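## Task

Arrange the nests so that N1 holds plate E07, N2 holds plate E01 and N3 holds plate E10. Every plate has to lie flat within its nest's locators, turned so that its well A1 is at the nest corner labelled A1. It only counts if the plates stay that way with no help from the robot, so open the gripper and move away at the end.

## Robot and tools

Robot: one four-axis SCARA-style plate mover with a single two-finger gripper that always stays level. Its joints, listed base outward in the Joint positions line, are lift (0.000 to 0.550 m), shoulder (-2.000 to 2.000 rad), elbow (-2.800 to 2.800 rad) and wrist yaw (-12.566 to 12.566 rad), followed by the finger-pad gap in metres. Keep the elbow at least 0.4 rad away from 0. If it gets closer, the arm may fold and fault.

Frames: the scene frame has its origin on the table surface under the arm base. +z is up, and +y is to the left when facing along +x. The controlled point, end_effector_position, is midway between the two rubber pads, 2 to 3 cm behind the fingertips. In the gripper's own frame the fingers point along +x and close along y. Seen from above, the nests run clockwise in this order: N1, OUT, N2, N3. OUT starts empty and can serve as a spare spot. The ID label is the only way to tell plates apart. Well A1 is at the plate's cut-off corner.

execute_actions(actions): actions is a list of actions, and each action is a table of 0 to 15 rows. Each row is five plain numbers in [-1, 1], in the order dx, dy, dz, rz, opening. Every row lasts one control step (1/30 s). A table with fewer than 15 rows repeats its final row until 15 steps have run. dx, dy, dz and rz are offsets in the gripper's own axes, measured from the gripper's measured pose when that action began. Each row is relative to that same starting pose, not to the row before it. For the first action of a call, the start is the last pose reported in this scene. Scale: 1.0 equals 0.6 m, or 180 degrees for rz. Positive rz turns from +x toward +y. The gripper cannot tilt. opening is absolute, not an offset: +1 means fully open (0.140 m) and -1 means closed, which still leaves a 0.066 m gap. Going from open to closed takes at least about 0.6 s. An empty list only returns state and images. At each step the commanded pose is clipped to 70 mm and 16 degrees from the measured pose, so a large offset needs more than one action to complete.

move(target, speed, blocking): target is a single row with the same five-number layout. Its offsets are measured from the pose in the latest result in this scene that shows one, and its opening is sent when the move starts. speed is the top path speed in m/s, from 0.002 to 0.5, default 0.25. Rotation is capped at twice that value in rad/s. The path takes 0.5 to 10 s, and a longer one is cut off early. The path does not avoid obstacles, and the hand may lag, drift or overshoot the set speed, especially when the arm is almost straight. With blocking=false, a result comes back after 0.5 s while the arm continues. Use wait(0) to check on it. Until the move's end appears, other moves and execute_actions calls are refused, so wait or stop first. The extra move: line gives the outcome (done, off_target, moving, held, fault), the distance to target, and any limits involved. limits=paced means the pose sent was clipped. limits=held means a check blocked some steps, and the arm may then go much faster than speed.

wait(seconds): 0 to 10. The arm keeps its last command, and any running move continues. stop(): brakes a running move to rest. Braking needs room, more after a fast move, and the fingers keep moving. zoom_image(camera, region): camera is cam_high, cam_low or cam_wrist. region is [x0, y0, x1, y1] in image pixels from the top-left corner, at most 504 by 504. Image sizes are 896x504 for cam_high and cam_low, and 616x616 for the fisheye cam_wrist. Calibration data (K, distortion, T_world_to_cam) is provided, but real poses can differ by a few degrees and millimetres. finished_scene(scene): ends the given scene for good and reports whether the task succeeded. A reply with no tool call ends everything.

Results: the state line shows end_effector_position (m) and end_effector_quat_wxyz in the scene frame. Readings get less exact at long reach. Hand target is the pose the controller is currently driving toward. A pose unreachable line means the clearance check changed or blocked the command. grip_measured is the measured finger opening on the same -1..1 scale as the command. It can be off by about 1 mm, and that offset stays constant within a scene. To hold a plate, command about 0.04 below grip_measured, or less for a lighter grip. Pad force tops out near 18 N, and closing fast can squeeze harder. MOTOR HOT appears from 85 °C. At 100 °C an OVER-TEMPERATURE FAULT applies the brakes until the motors cool, and holding a load heats them even while idle.

Load limits: lift 54 N, shoulder 8.1 N m, elbow 4.05 N m, wrist yaw 1.35 N m, counting the held plate. Exceeding one causes a torque fault, which halts the arm for 10 s and drops the rest of the call.

Cautions: approach contacts slowly. Higher speed and a target set deeper past the contact both mean harder impacts. Offsets are relative to the measured pose, so repeating a small offset against a solid surface will not press harder. Against something that yields, it will push further. Lower plates close to the nest before releasing. A drop of a few millimetres is fine, but a long fall fails the task. Never knock anything off the table. Loose objects may occasionally get nudged by outside pushes, so check the final placement before ending. Finish by opening the gripper and lifting clear.

Each tool is called after "Emit:" as name(argument=value, ...) on one line, values as JSON.

## Session

Emit:
execute_actions(actions=[])

Scene clock: 0.00 s.
end_effector_position=(+0.3709, +0.2253, +0.3535) grip_measured=+1.00 end_effector_quat_wxyz=(+0.857, +0.000, +0.000, +0.516)
Joint positions: [ 0.348  1.686  0.629 -1.23   0.14 ]
Motor temperatures (°C, as the motors report them): [35 30 31 30]
Hand target: +0.371, +0.225, +0.353; +0.857, +0.000, +0.000, +0.516

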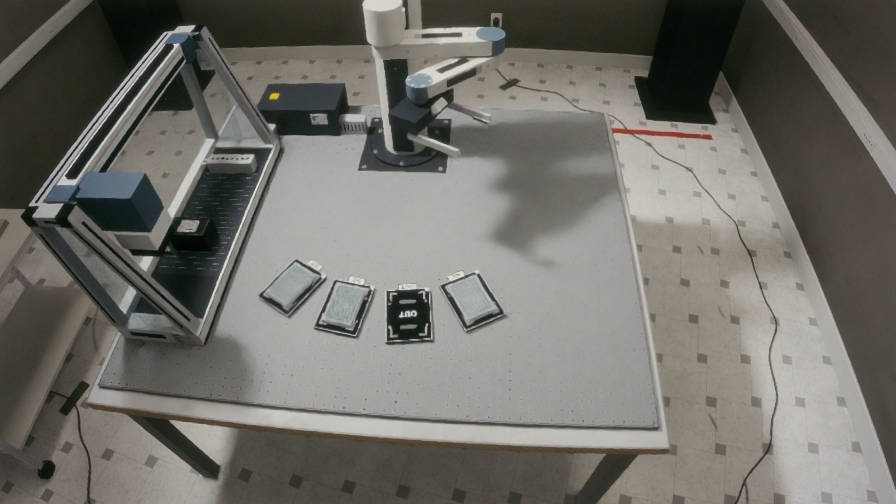

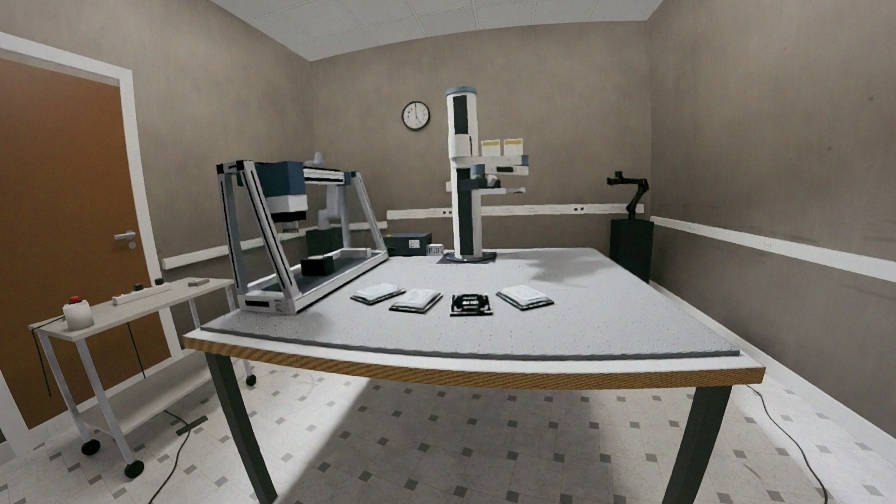

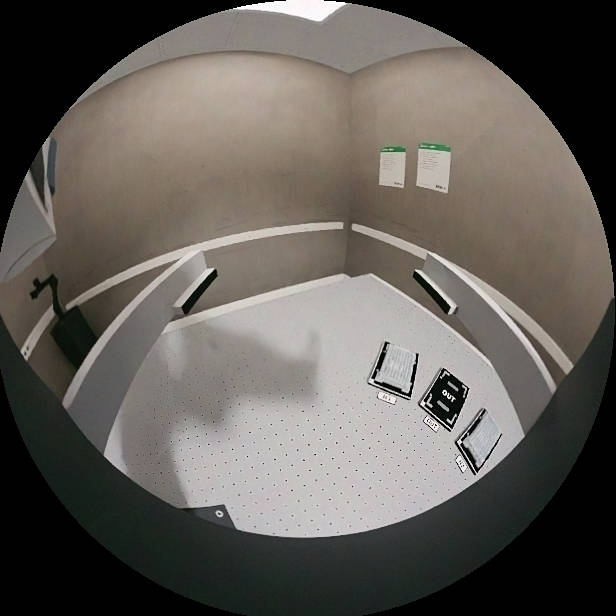

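Emit:
zoom_image(camera="cam_high", region=[250, 250, 520, 350])

Emit:
zoom_image(camera="cam_low", region=[340, 270, 560, 330])

Emit:
zoom_image(camera="cam_wrist", region=[360, 330, 520, 490])

Region (250, 250, 520, 350) of cam_high's 896x504 image, scaled by 1.867, with more detail than that image has; it fills the top 187 rows of this view, and the rest is white.

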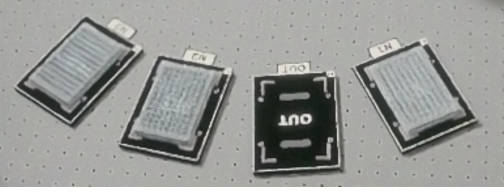

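Region (340, 270, 560, 330) of cam_low's 896x504 image, scaled by 2.291, with more detail than that image has; it fills the top 137 rows of this view, and the rest is white.

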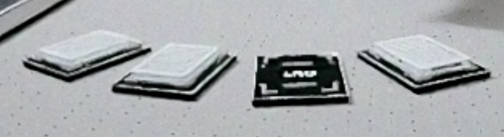

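Region (360, 330, 520, 490) of cam_wrist's 616x616 image, scaled by 3.150, with more detail than that image has.

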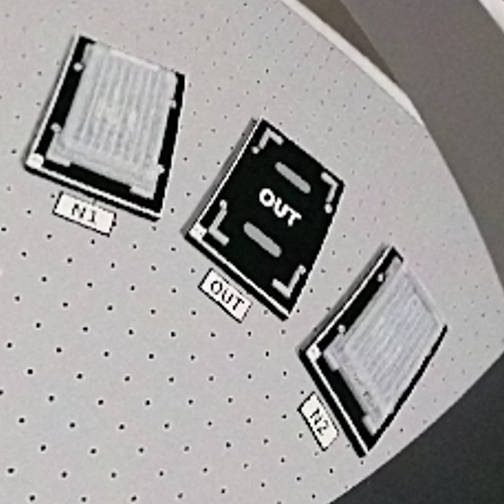

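Emit:
zoom_image(camera="cam_high", region=[370, 270, 450, 350])

Emit:
zoom_image(camera="cam_high", region=[430, 260, 510, 340])

Emit:
zoom_image(camera="cam_high", region=[305, 265, 385, 345])

Emit:
zoom_image(camera="cam_high", region=[250, 248, 330, 328])

Region (370, 270, 450, 350) of cam_high's 896x504 image, scaled by 6.300, with more detail than that image has.

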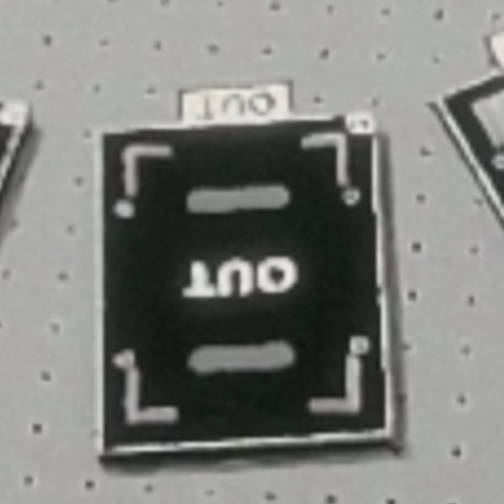

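Region (430, 260, 510, 340) of cam_high's 896x504 image, scaled by 6.300, with more detail than that image has.

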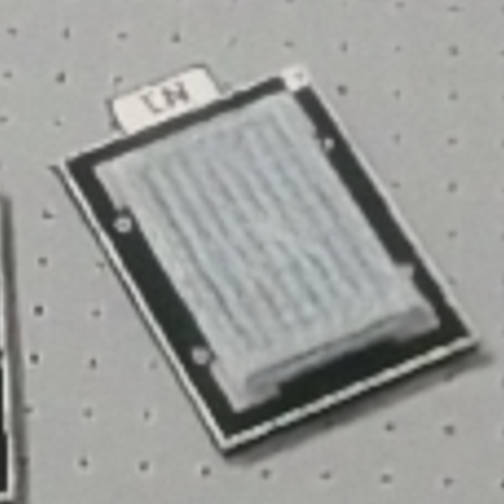

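Region (305, 265, 385, 345) of cam_high's 896x504 image, scaled by 6.300, with more detail than that image has.

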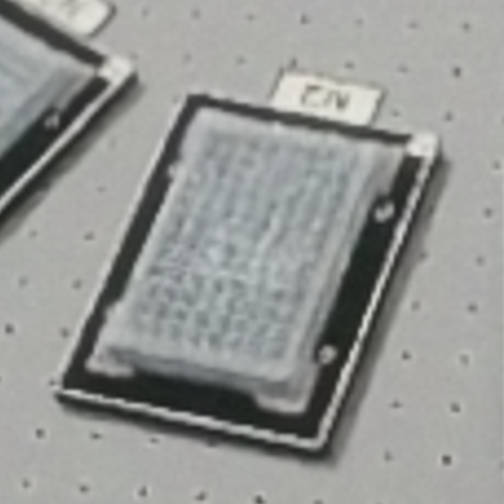

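Region (250, 248, 330, 328) of cam_high's 896x504 image, scaled by 6.300, with more detail than that image has.

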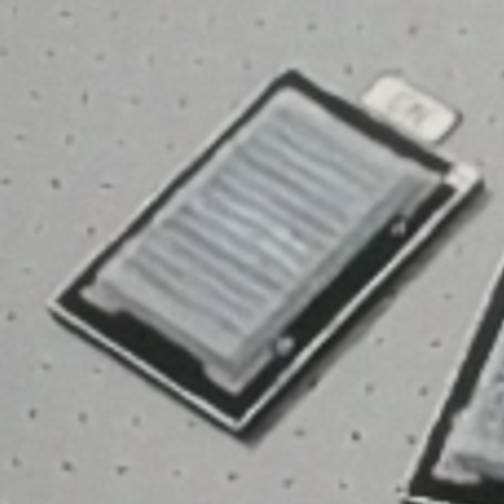

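Emit:
move(target=[-0.192, -0.44, -0.42, -0.345, 1], speed=0.4)

Scene clock: 55.47 s.
end_effector_position=(+0.5504, -0.0000, +0.1014) grip_measured=+1.00 end_effector_quat_wxyz=(+1.000, +0.000, +0.000, +0.000)
Joint positions: [ 0.096  0.954  0.928 -1.881  0.14 ]
Motor temperatures (°C, as the motors report them): [35 30 31 30]
Hand target: +0.550, -0.000, +0.101; +1.000, +0.000, +0.000, +0.000
Off the commanded pose: 0.000 m, 0 deg.
move: done
camera_calibration (this result's frames):
cam_wrist: T_world_to_cam=[[0.000121025, -0.999999, -0.001332, 0.00899716], [-0.605726, 0.000986532, -0.795673, 0.400756], [0.795674, 0.000903126, -0.605725, -0.281092], [0, 0, 0, 1]] pos_world=[0.466405, 0.00885565, 0.148618]

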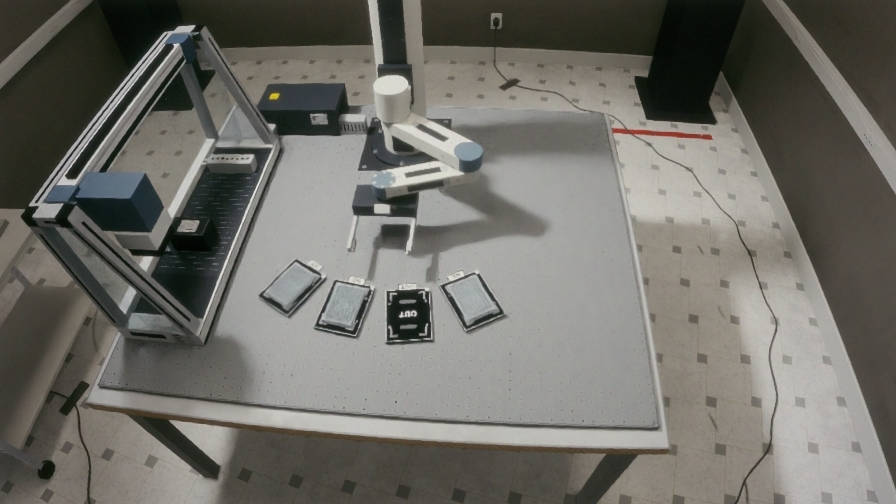

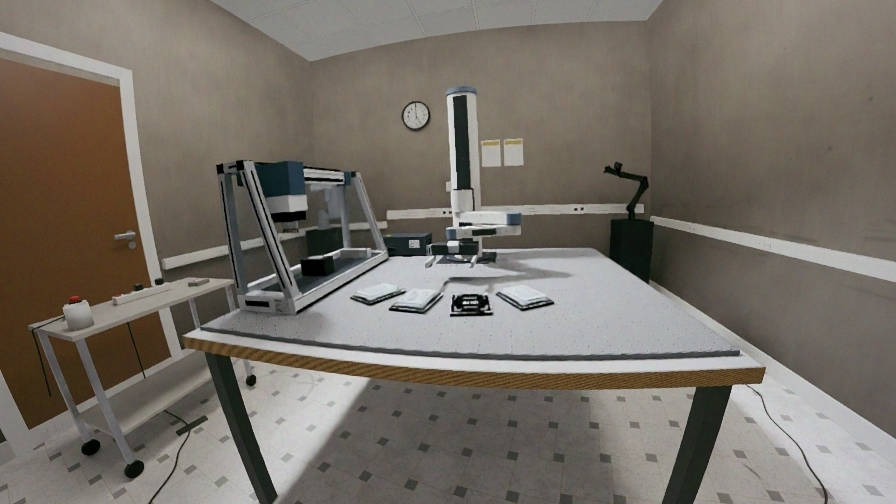

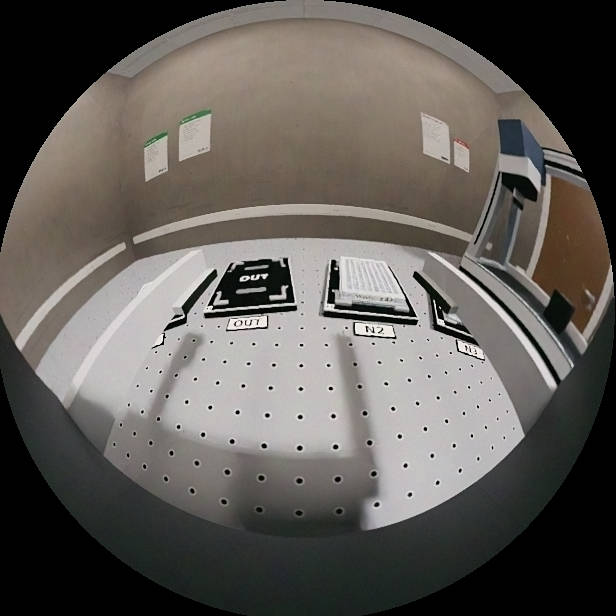

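Emit:
zoom_image(camera="cam_wrist", region=[310, 240, 430, 340])

Emit:
zoom_image(camera="cam_wrist", region=[190, 240, 310, 340])

Region (310, 240, 430, 340) of cam_wrist's 616x616 image, scaled by 4.200, with more detail than that image has.

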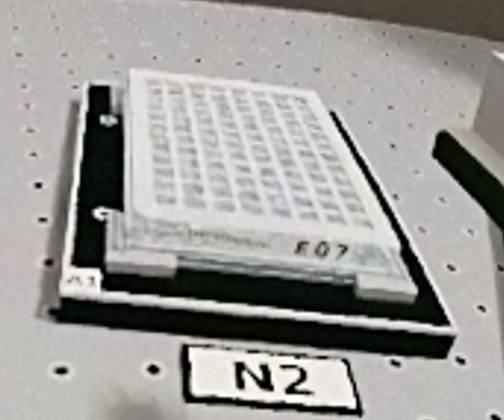

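Region (190, 240, 310, 340) of cam_wrist's 616x616 image, scaled by 4.200, with more detail than that image has.

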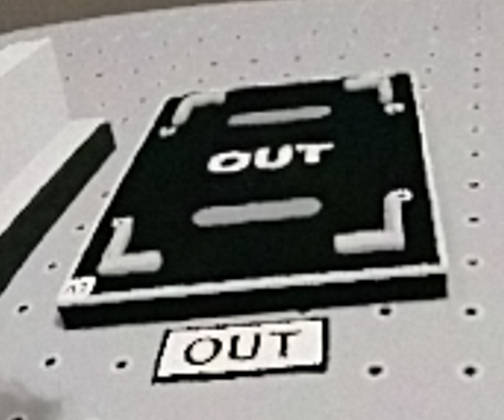

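Emit:
zoom_image(camera="cam_wrist", region=[230, 300, 390, 460])

Region (230, 300, 390, 460) of cam_wrist's 616x616 image, scaled by 3.150, with more detail than that image has.

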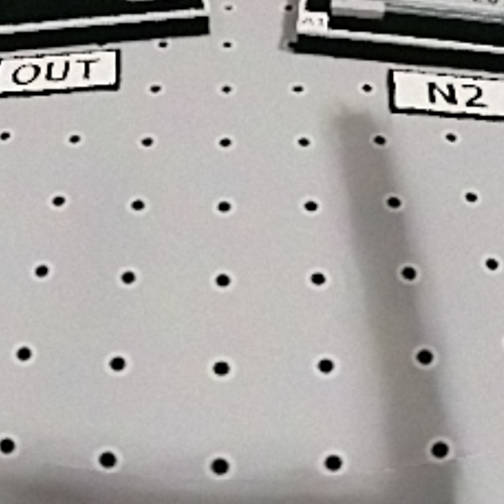

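Emit:
move(target=[0.2557, -0.147, -0.052, -0.056, -0.05], speed=0.35)

Scene clock: 113.37 s.
end_effector_position=(+0.7039, -0.0881, +0.0702) grip_measured=-0.05 end_effector_quat_wxyz=(+0.996, +0.000, +0.000, -0.087)
Joint positions: [ 0.065  0.48   1.727 -2.382  0.101]
Motor temperatures (°C, as the motors report them): [35 30 32 30]
Hand target: +0.704, -0.088, +0.070; +0.996, +0.000, +0.000, -0.087
Off the commanded pose: 0.000 m, 0 deg.
move: done
camera_calibration (this result's frames):
cam_wrist: T_world_to_cam=[[-0.174618, -0.984635, -0.001332, 0.0452233], [-0.596234, 0.106814, -0.795673, 0.471584], [0.78359, -0.138144, -0.605725, -0.425771], [0, 0, 0, 1]] pos_world=[0.622701, -0.0646612, 0.117387]

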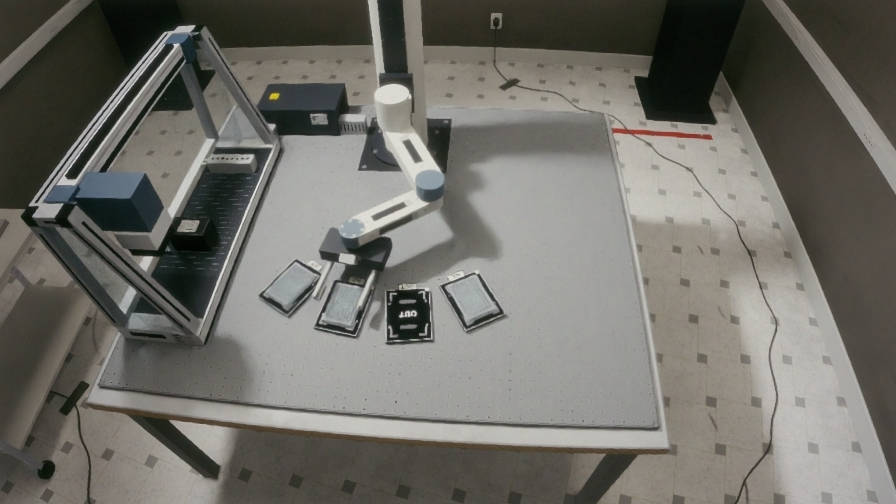

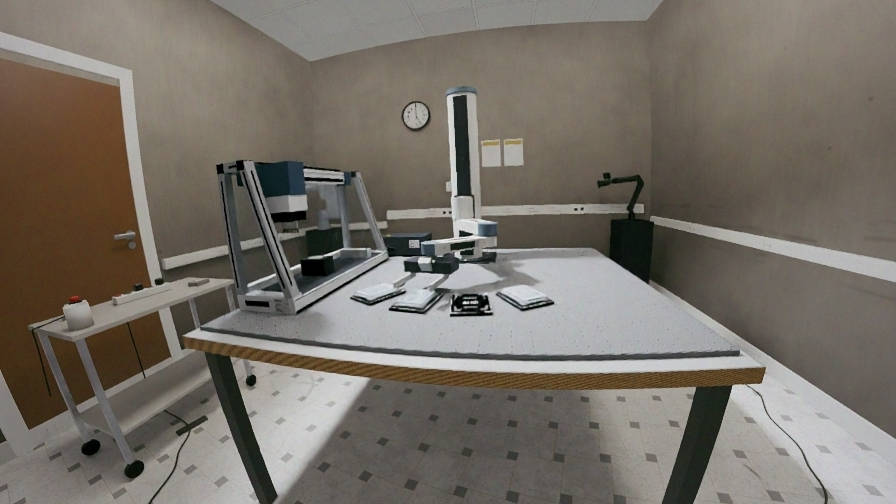

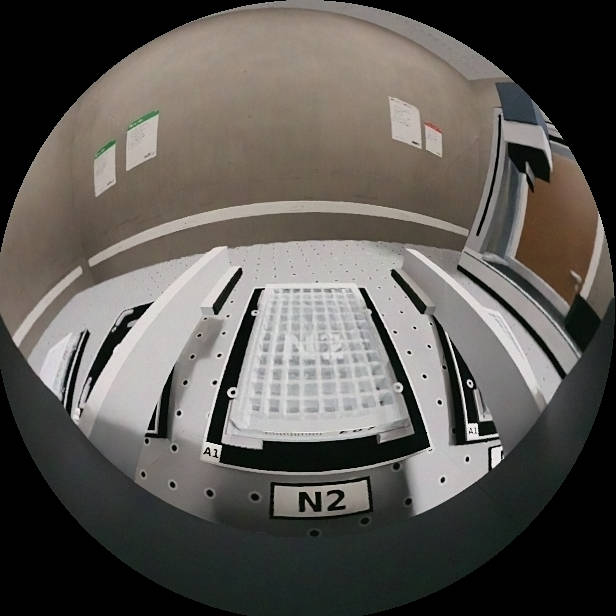

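Emit:
zoom_image(camera="cam_wrist", region=[190, 260, 442, 480])

Region (190, 260, 442, 480) of cam_wrist's 616x616 image, scaled by 2.000, with more detail than that image has; it fills the top 440 rows of this view, and the rest is white.

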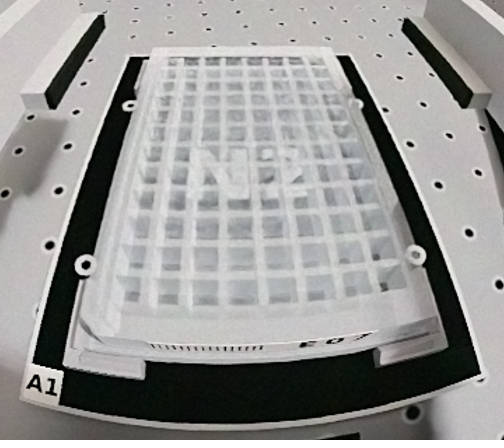

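Emit:
zoom_image(camera="cam_wrist", region=[200, 370, 326, 470])

Emit:
zoom_image(camera="cam_wrist", region=[310, 370, 436, 470])

Emit:
zoom_image(camera="cam_wrist", region=[240, 270, 390, 330])

Region (200, 370, 326, 470) of cam_wrist's 616x616 image, scaled by 4.000, with more detail than that image has; it fills the top 400 rows of this view, and the rest is white.

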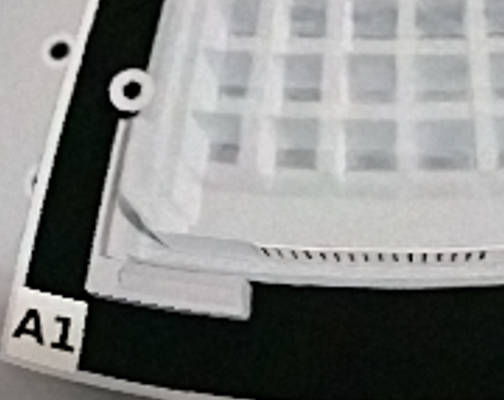

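Region (310, 370, 436, 470) of cam_wrist's 616x616 image, scaled by 4.000, with more detail than that image has; it fills the top 400 rows of this view, and the rest is white.

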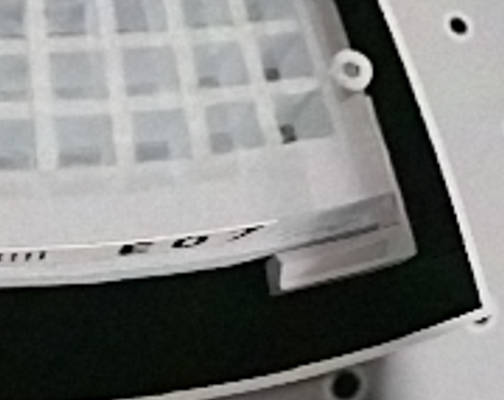

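Region (240, 270, 390, 330) of cam_wrist's 616x616 image, scaled by 3.360, with more detail than that image has; it fills the top 202 rows of this view, and the rest is white.

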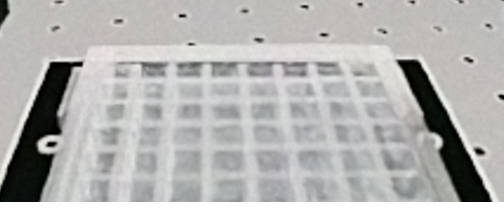

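Emit:
move(target=[0.0005, 0.0027, -0.065, 0.0042, -0.2], speed=0.1)

Scene clock: 181.30 s.
end_effector_position=(+0.7045, -0.0865, +0.0312) grip_measured=-0.20 end_effector_quat_wxyz=(+0.997, +0.000, +0.000, -0.081)
Joint positions: [ 0.026  0.479  1.729 -2.37   0.096]
Motor temperatures (°C, as the motors report them): [35 30 31 30]
Hand target: +0.704, -0.087, +0.031; +0.997, +0.000, +0.000, -0.081
Off the commanded pose: 0.000 m, 0 deg.
move: done
camera_calibration (this result's frames):
cam_wrist: T_world_to_cam=[[-0.161974, -0.986794, -0.001332, 0.0376919], [-0.597555, 0.0991578, -0.795673, 0.440958], [0.785297, -0.128083, -0.605725, -0.449969], [0, 0, 0, 1]] pos_world=[0.622961, -0.0641634, 0.0783511]

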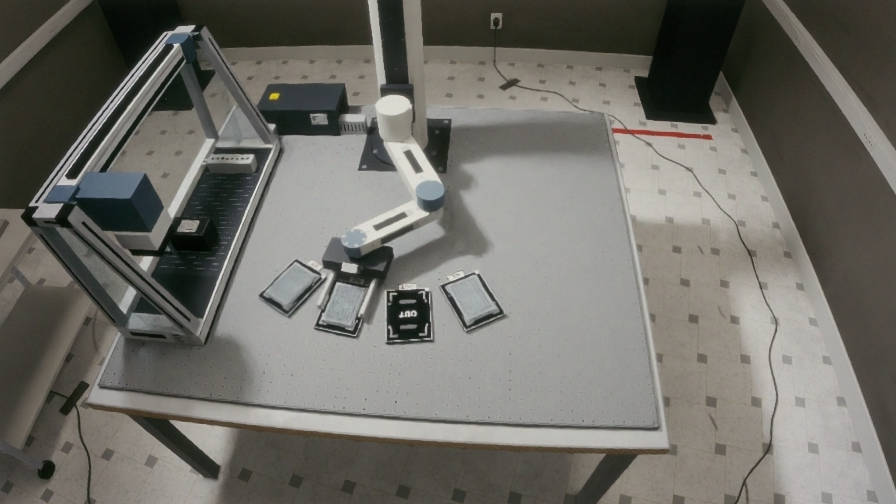

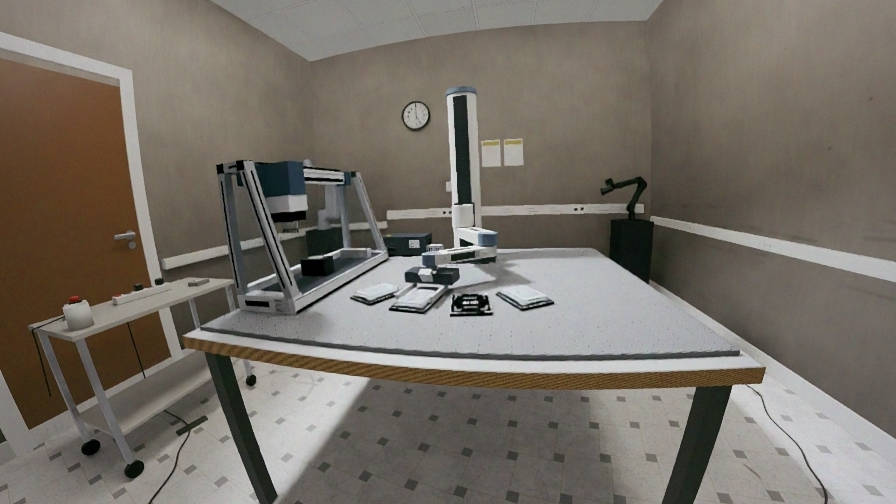

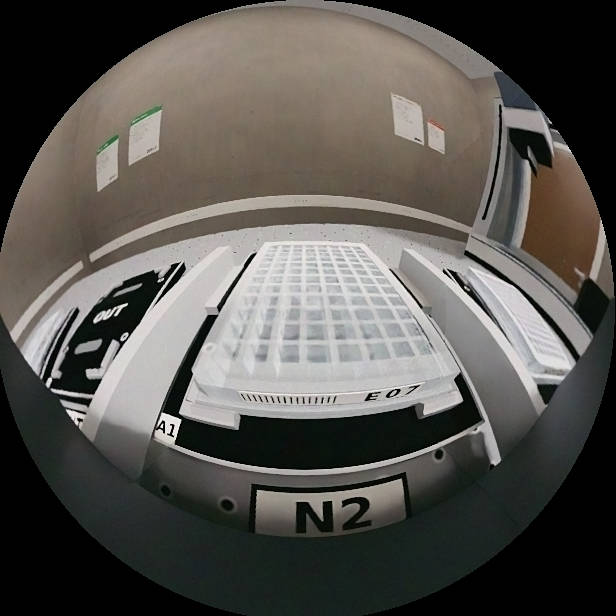

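Emit:
zoom_image(camera="cam_wrist", region=[150, 230, 500, 450])

Emit:
zoom_image(camera="cam_low", region=[380, 260, 470, 320])

Emit:
zoom_image(camera="cam_wrist", region=[480, 280, 600, 420])

Region (150, 230, 500, 450) of cam_wrist's 616x616 image, scaled by 1.440, with more detail than that image has; it fills the top 317 rows of this view, and the rest is white.

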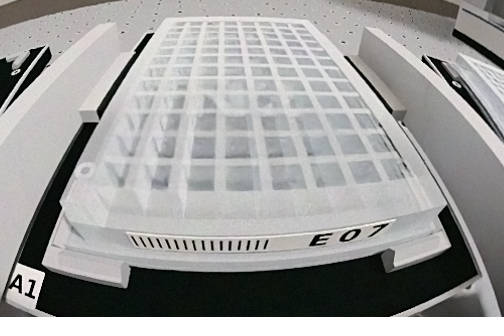

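Region (380, 260, 470, 320) of cam_low's 896x504 image, scaled by 5.600, with more detail than that image has.

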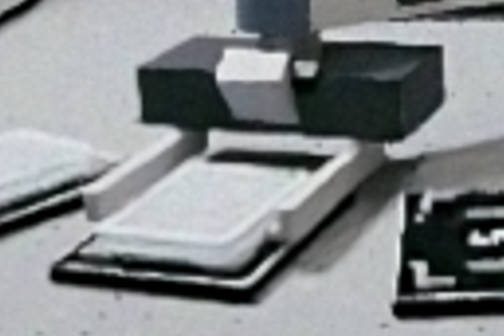

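Region (480, 280, 600, 420) of cam_wrist's 616x616 image, scaled by 3.600, with more detail than that image has; it fills the left 432 columns of this view, and the rest is white.

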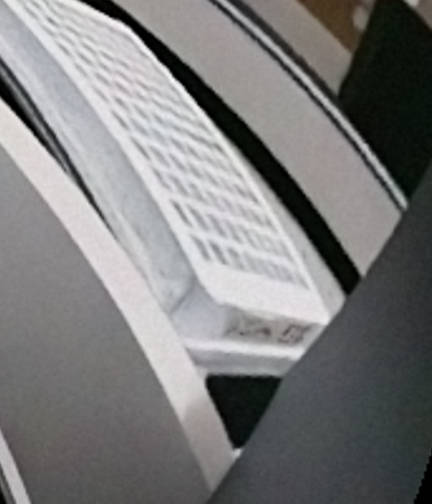

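Emit:
execute_actions(actions=[[[0,0,0,0,-0.25],[0,0,0,0,-0.30],[0,0,0,0,-0.35],[0,0,0,0,-0.39],[0,0,0,0,-0.42],[0,0,0,0,-0.44],[0,0,0,0,-0.46],[0,0,0,0,-0.475],[0,0,0,0,-0.49],[0,0,0,0,-0.505],[0,0,0,0,-0.52],[0,0,0,0,-0.53],[0,0,0,0,-0.54]]])

Scene clock: 191.60 s.
end_effector_position=(+0.7045, -0.0863, +0.0312) grip_measured=-0.49 end_effector_quat_wxyz=(+0.997, +0.000, +0.000, -0.080)
Joint positions: [ 0.026  0.479  1.729 -2.369  0.085]
Motor temperatures (°C, as the motors report them): [35 30 31 30]
Hand target: +0.704, -0.087, +0.031; +0.997, +0.000, +0.000, -0.081
Off the commanded pose: 0.000 m, 0 deg.
camera_calibration (this result's frames):
cam_wrist: T_world_to_cam=[[-0.160911, -0.986968, -0.001332, 0.0371866], [-0.597662, 0.0985141, -0.795673, 0.441004], [0.785435, -0.127237, -0.605725, -0.450026], [0, 0, 0, 1]] pos_world=[0.623021, -0.0640028, 0.0783526]

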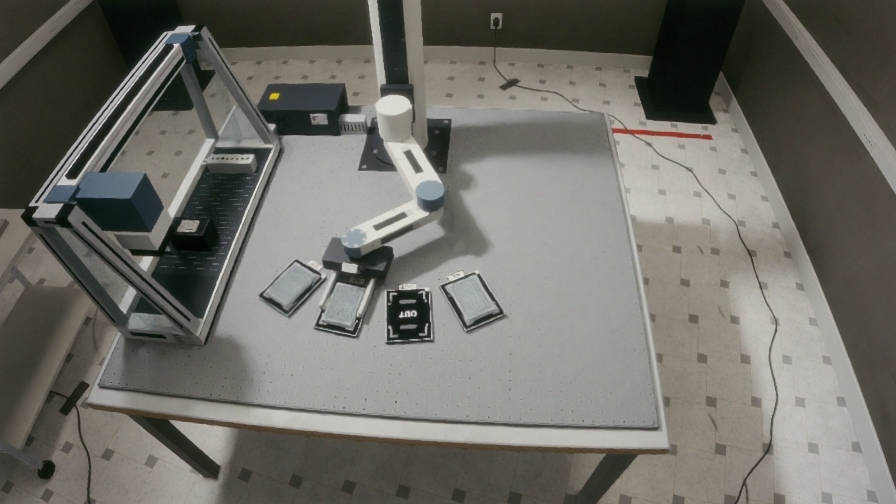

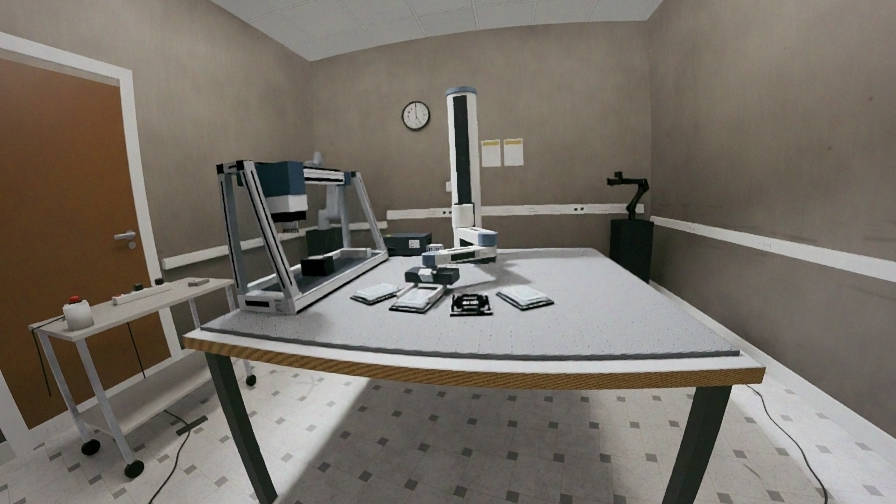

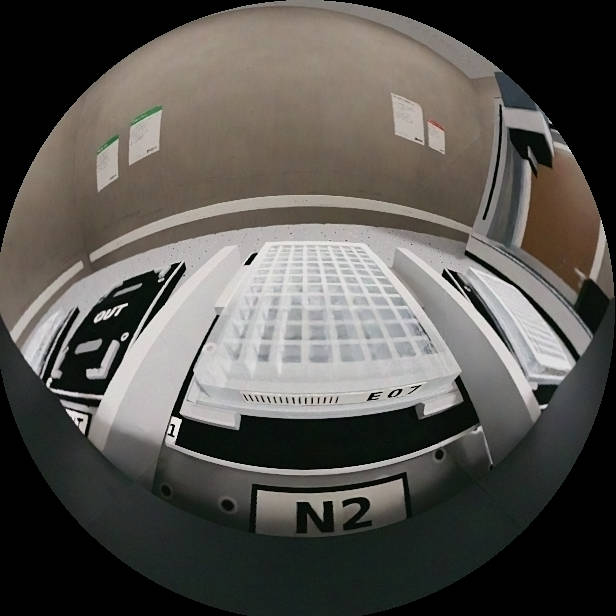

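Emit:
move(target=[0, 0, 0.045, 0, -0.54], speed=0.1)

Emit:
move(target=[-0.0251, 0.2936, 0.01, 0.0976, -0.54], speed=0.3)

Scene clock: 214.57 s.
end_effector_position=(+0.7045, -0.0863, +0.0582) grip_measured=-0.49 end_effector_quat_wxyz=(+0.997, +0.000, +0.000, -0.080)
Joint positions: [ 0.053  0.479  1.729 -2.369  0.085]
Motor temperatures (°C, as the motors report them): [35 30 32 30]
Hand target: +0.705, -0.086, +0.058; +0.997, +0.000, +0.000, -0.080
Off the commanded pose: 0.000 m, 0 deg.
move: done
camera_calibration (this result's frames):
cam_wrist: T_world_to_cam=[[-0.160865, -0.986976, -0.001332, 0.0372062], [-0.597666, 0.0984862, -0.795673, 0.46251], [0.785441, -0.1272, -0.605725, -0.433663], [0, 0, 0, 1]] pos_world=[0.623029, -0.0639912, 0.105376]

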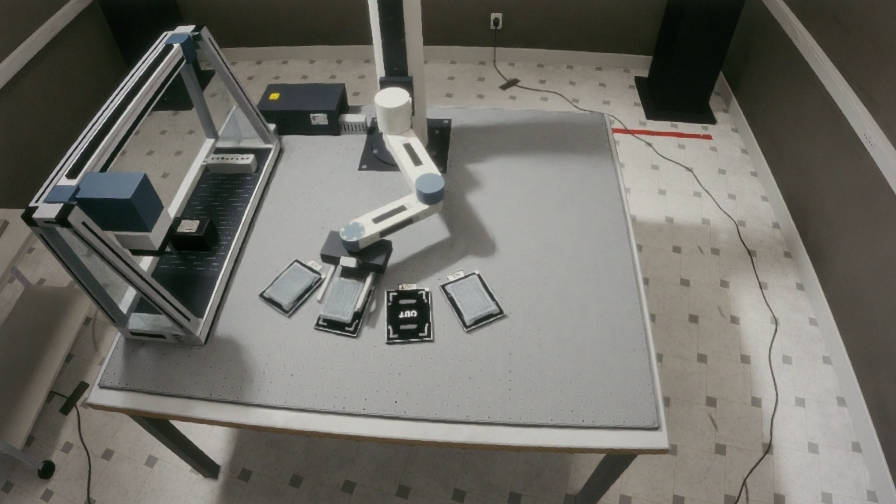

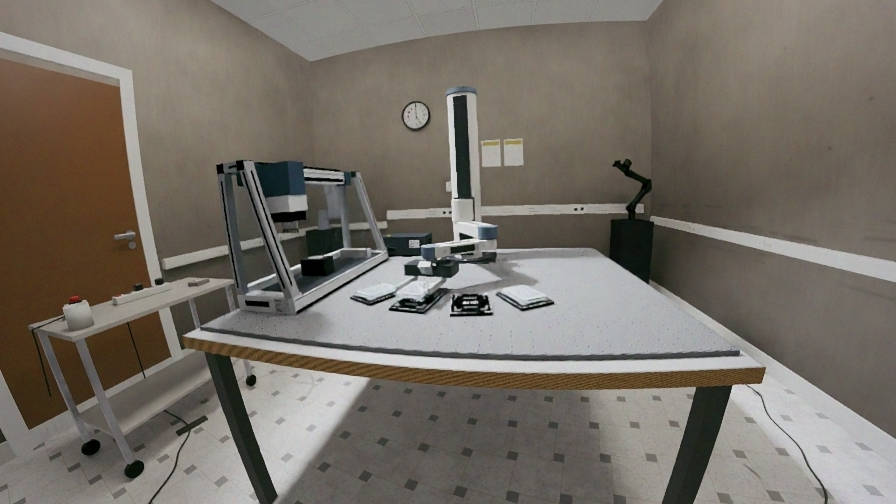

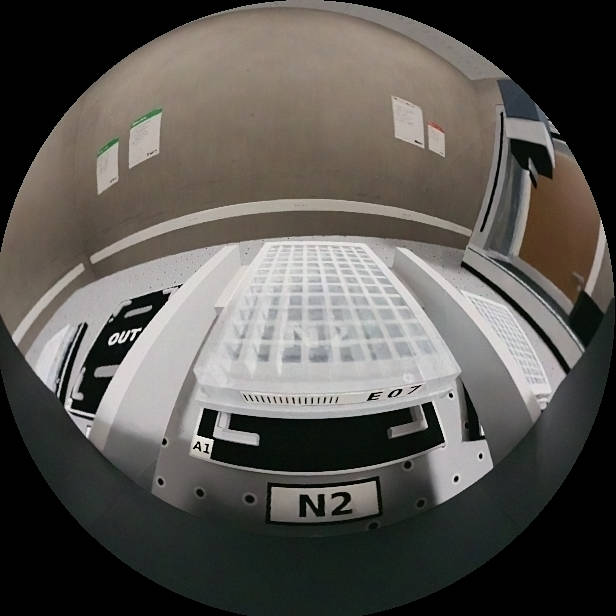

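Scene clock: 215.53 s.
end_effector_position=(+0.7178, +0.0903, +0.0642) grip_measured=-0.49 end_effector_quat_wxyz=(+0.997, +0.000, +0.000, +0.073)
Joint positions: [ 0.059  0.775  1.814 -2.442  0.085]
Motor temperatures (°C, as the motors report them): [35 30 32 30]
Hand target: +0.718, +0.090, +0.064; +0.997, +0.000, +0.000, +0.073
Off the commanded pose: 0.000 m, 0 deg.
move: done
camera_calibration (this result's frames):
cam_wrist: T_world_to_cam=[[0.145299, -0.989387, -0.001332, -0.00592697], [-0.599451, -0.0869626, -0.795673, 0.475855], [0.787113, 0.116409, -0.605725, -0.441223], [0, 0, 0, 1]] pos_world=[0.633406, 0.0868798, 0.111357]

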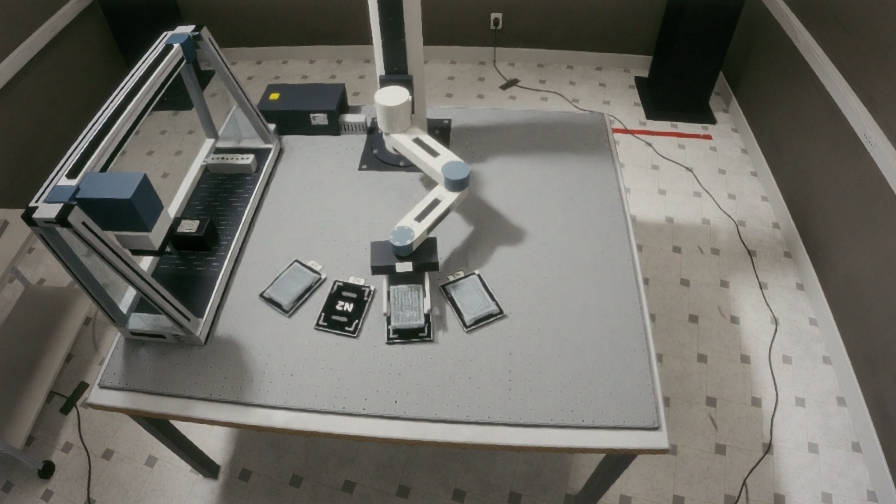

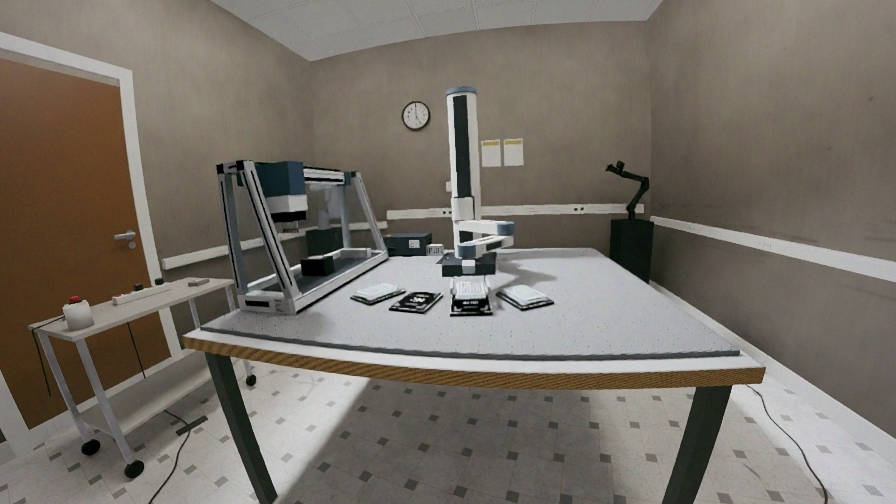

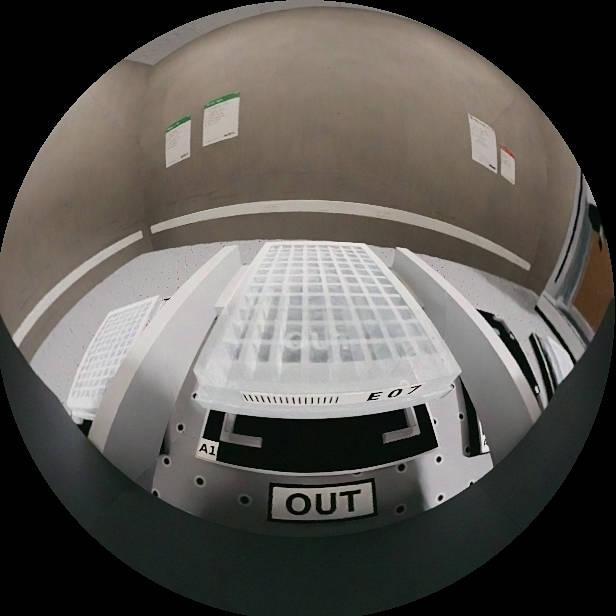

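Emit:
zoom_image(camera="cam_wrist", region=[190, 390, 316, 480])

Emit:
zoom_image(camera="cam_wrist", region=[330, 390, 456, 480])

Region (190, 390, 316, 480) of cam_wrist's 616x616 image, scaled by 4.000, with more detail than that image has; it fills the top 360 rows of this view, and the rest is white.

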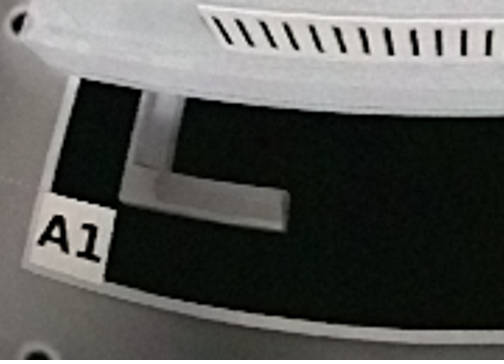

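Region (330, 390, 456, 480) of cam_wrist's 616x616 image, scaled by 4.000, with more detail than that image has; it fills the top 360 rows of this view, and the rest is white.

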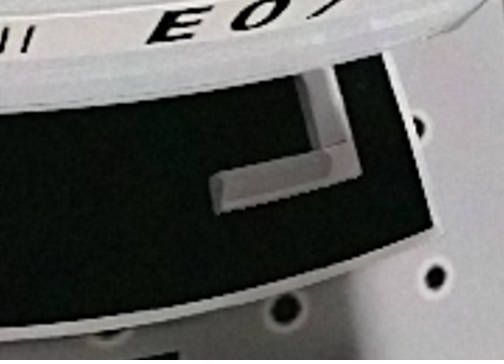

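Emit:
move(target=[-0.0015, -0.0013, -0.038, -0.0028, -0.54], speed=0.1)

Emit:
zoom_image(camera="cam_wrist", region=[160, 380, 300, 480])

Emit:
zoom_image(camera="cam_wrist", region=[350, 380, 490, 480])

Scene clock: 250.03 s.
end_effector_position=(+0.7171, +0.0894, +0.0413) grip_measured=-0.49 end_effector_quat_wxyz=(+0.998, +0.000, +0.000, +0.069)
Joint positions: [ 0.036  0.778  1.809 -2.449  0.085]
Motor temperatures (°C, as the motors report them): [35 30 32 30]
Hand target: +0.717, +0.089, +0.041; +0.998, +0.000, +0.000, +0.069
Off the commanded pose: 0.000 m, 0 deg.
move: done
camera_calibration (this result's frames):
cam_wrist: T_world_to_cam=[[0.136968, -0.990575, -0.001332, -0.000646467], [-0.600162, -0.0819155, -0.795673, 0.457205], [0.788064, 0.109781, -0.605725, -0.454456], [0, 0, 0, 1]] pos_world=[0.632626, 0.0867026, 0.0885096]

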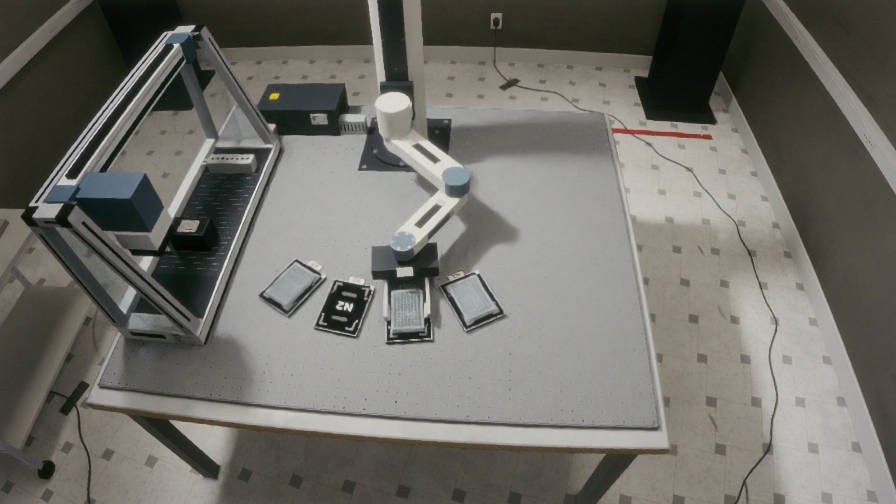

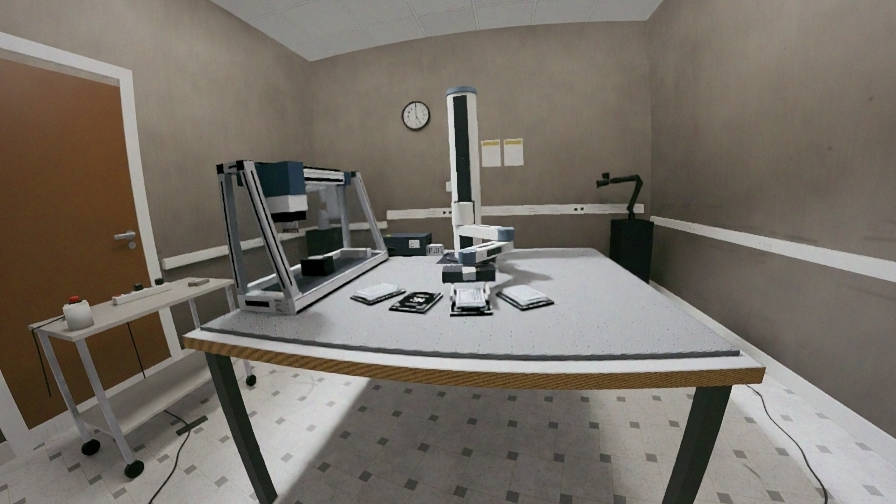

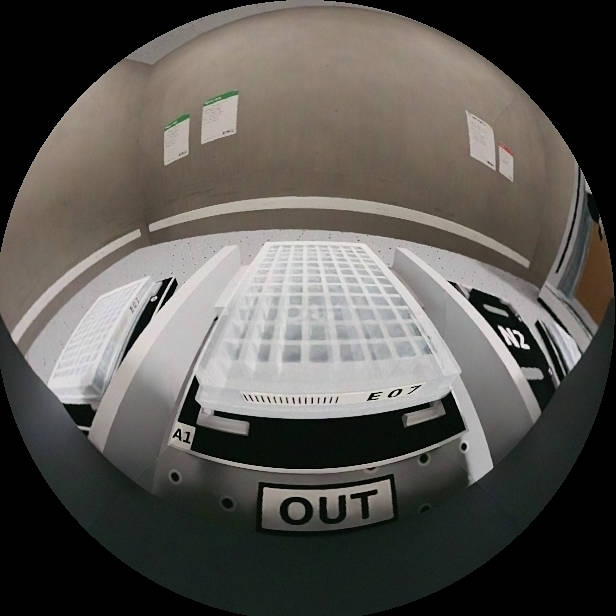

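Region (160, 380, 300, 480) of cam_wrist's 616x616 image, scaled by 3.600, with more detail than that image has; it fills the top 360 rows of this view, and the rest is white.

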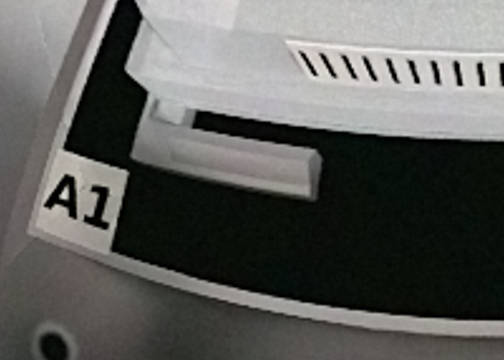

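Region (350, 380, 490, 480) of cam_wrist's 616x616 image, scaled by 3.600, with more detail than that image has; it fills the top 360 rows of this view, and the rest is white.

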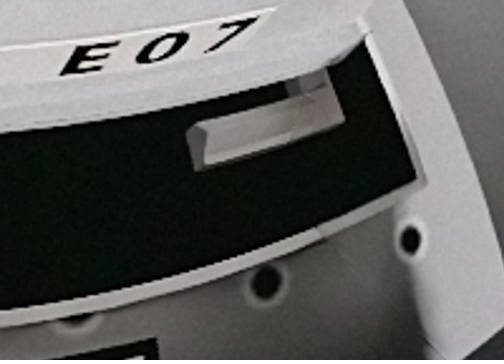

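Emit:
zoom_image(camera="cam_wrist", region=[40, 265, 190, 415])

Region (40, 265, 190, 415) of cam_wrist's 616x616 image, scaled by 3.360, with more detail than that image has.

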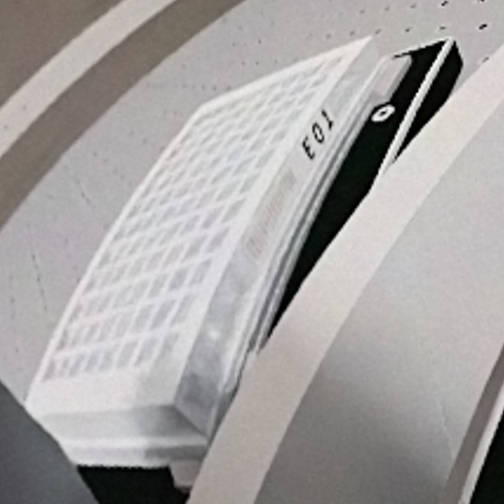

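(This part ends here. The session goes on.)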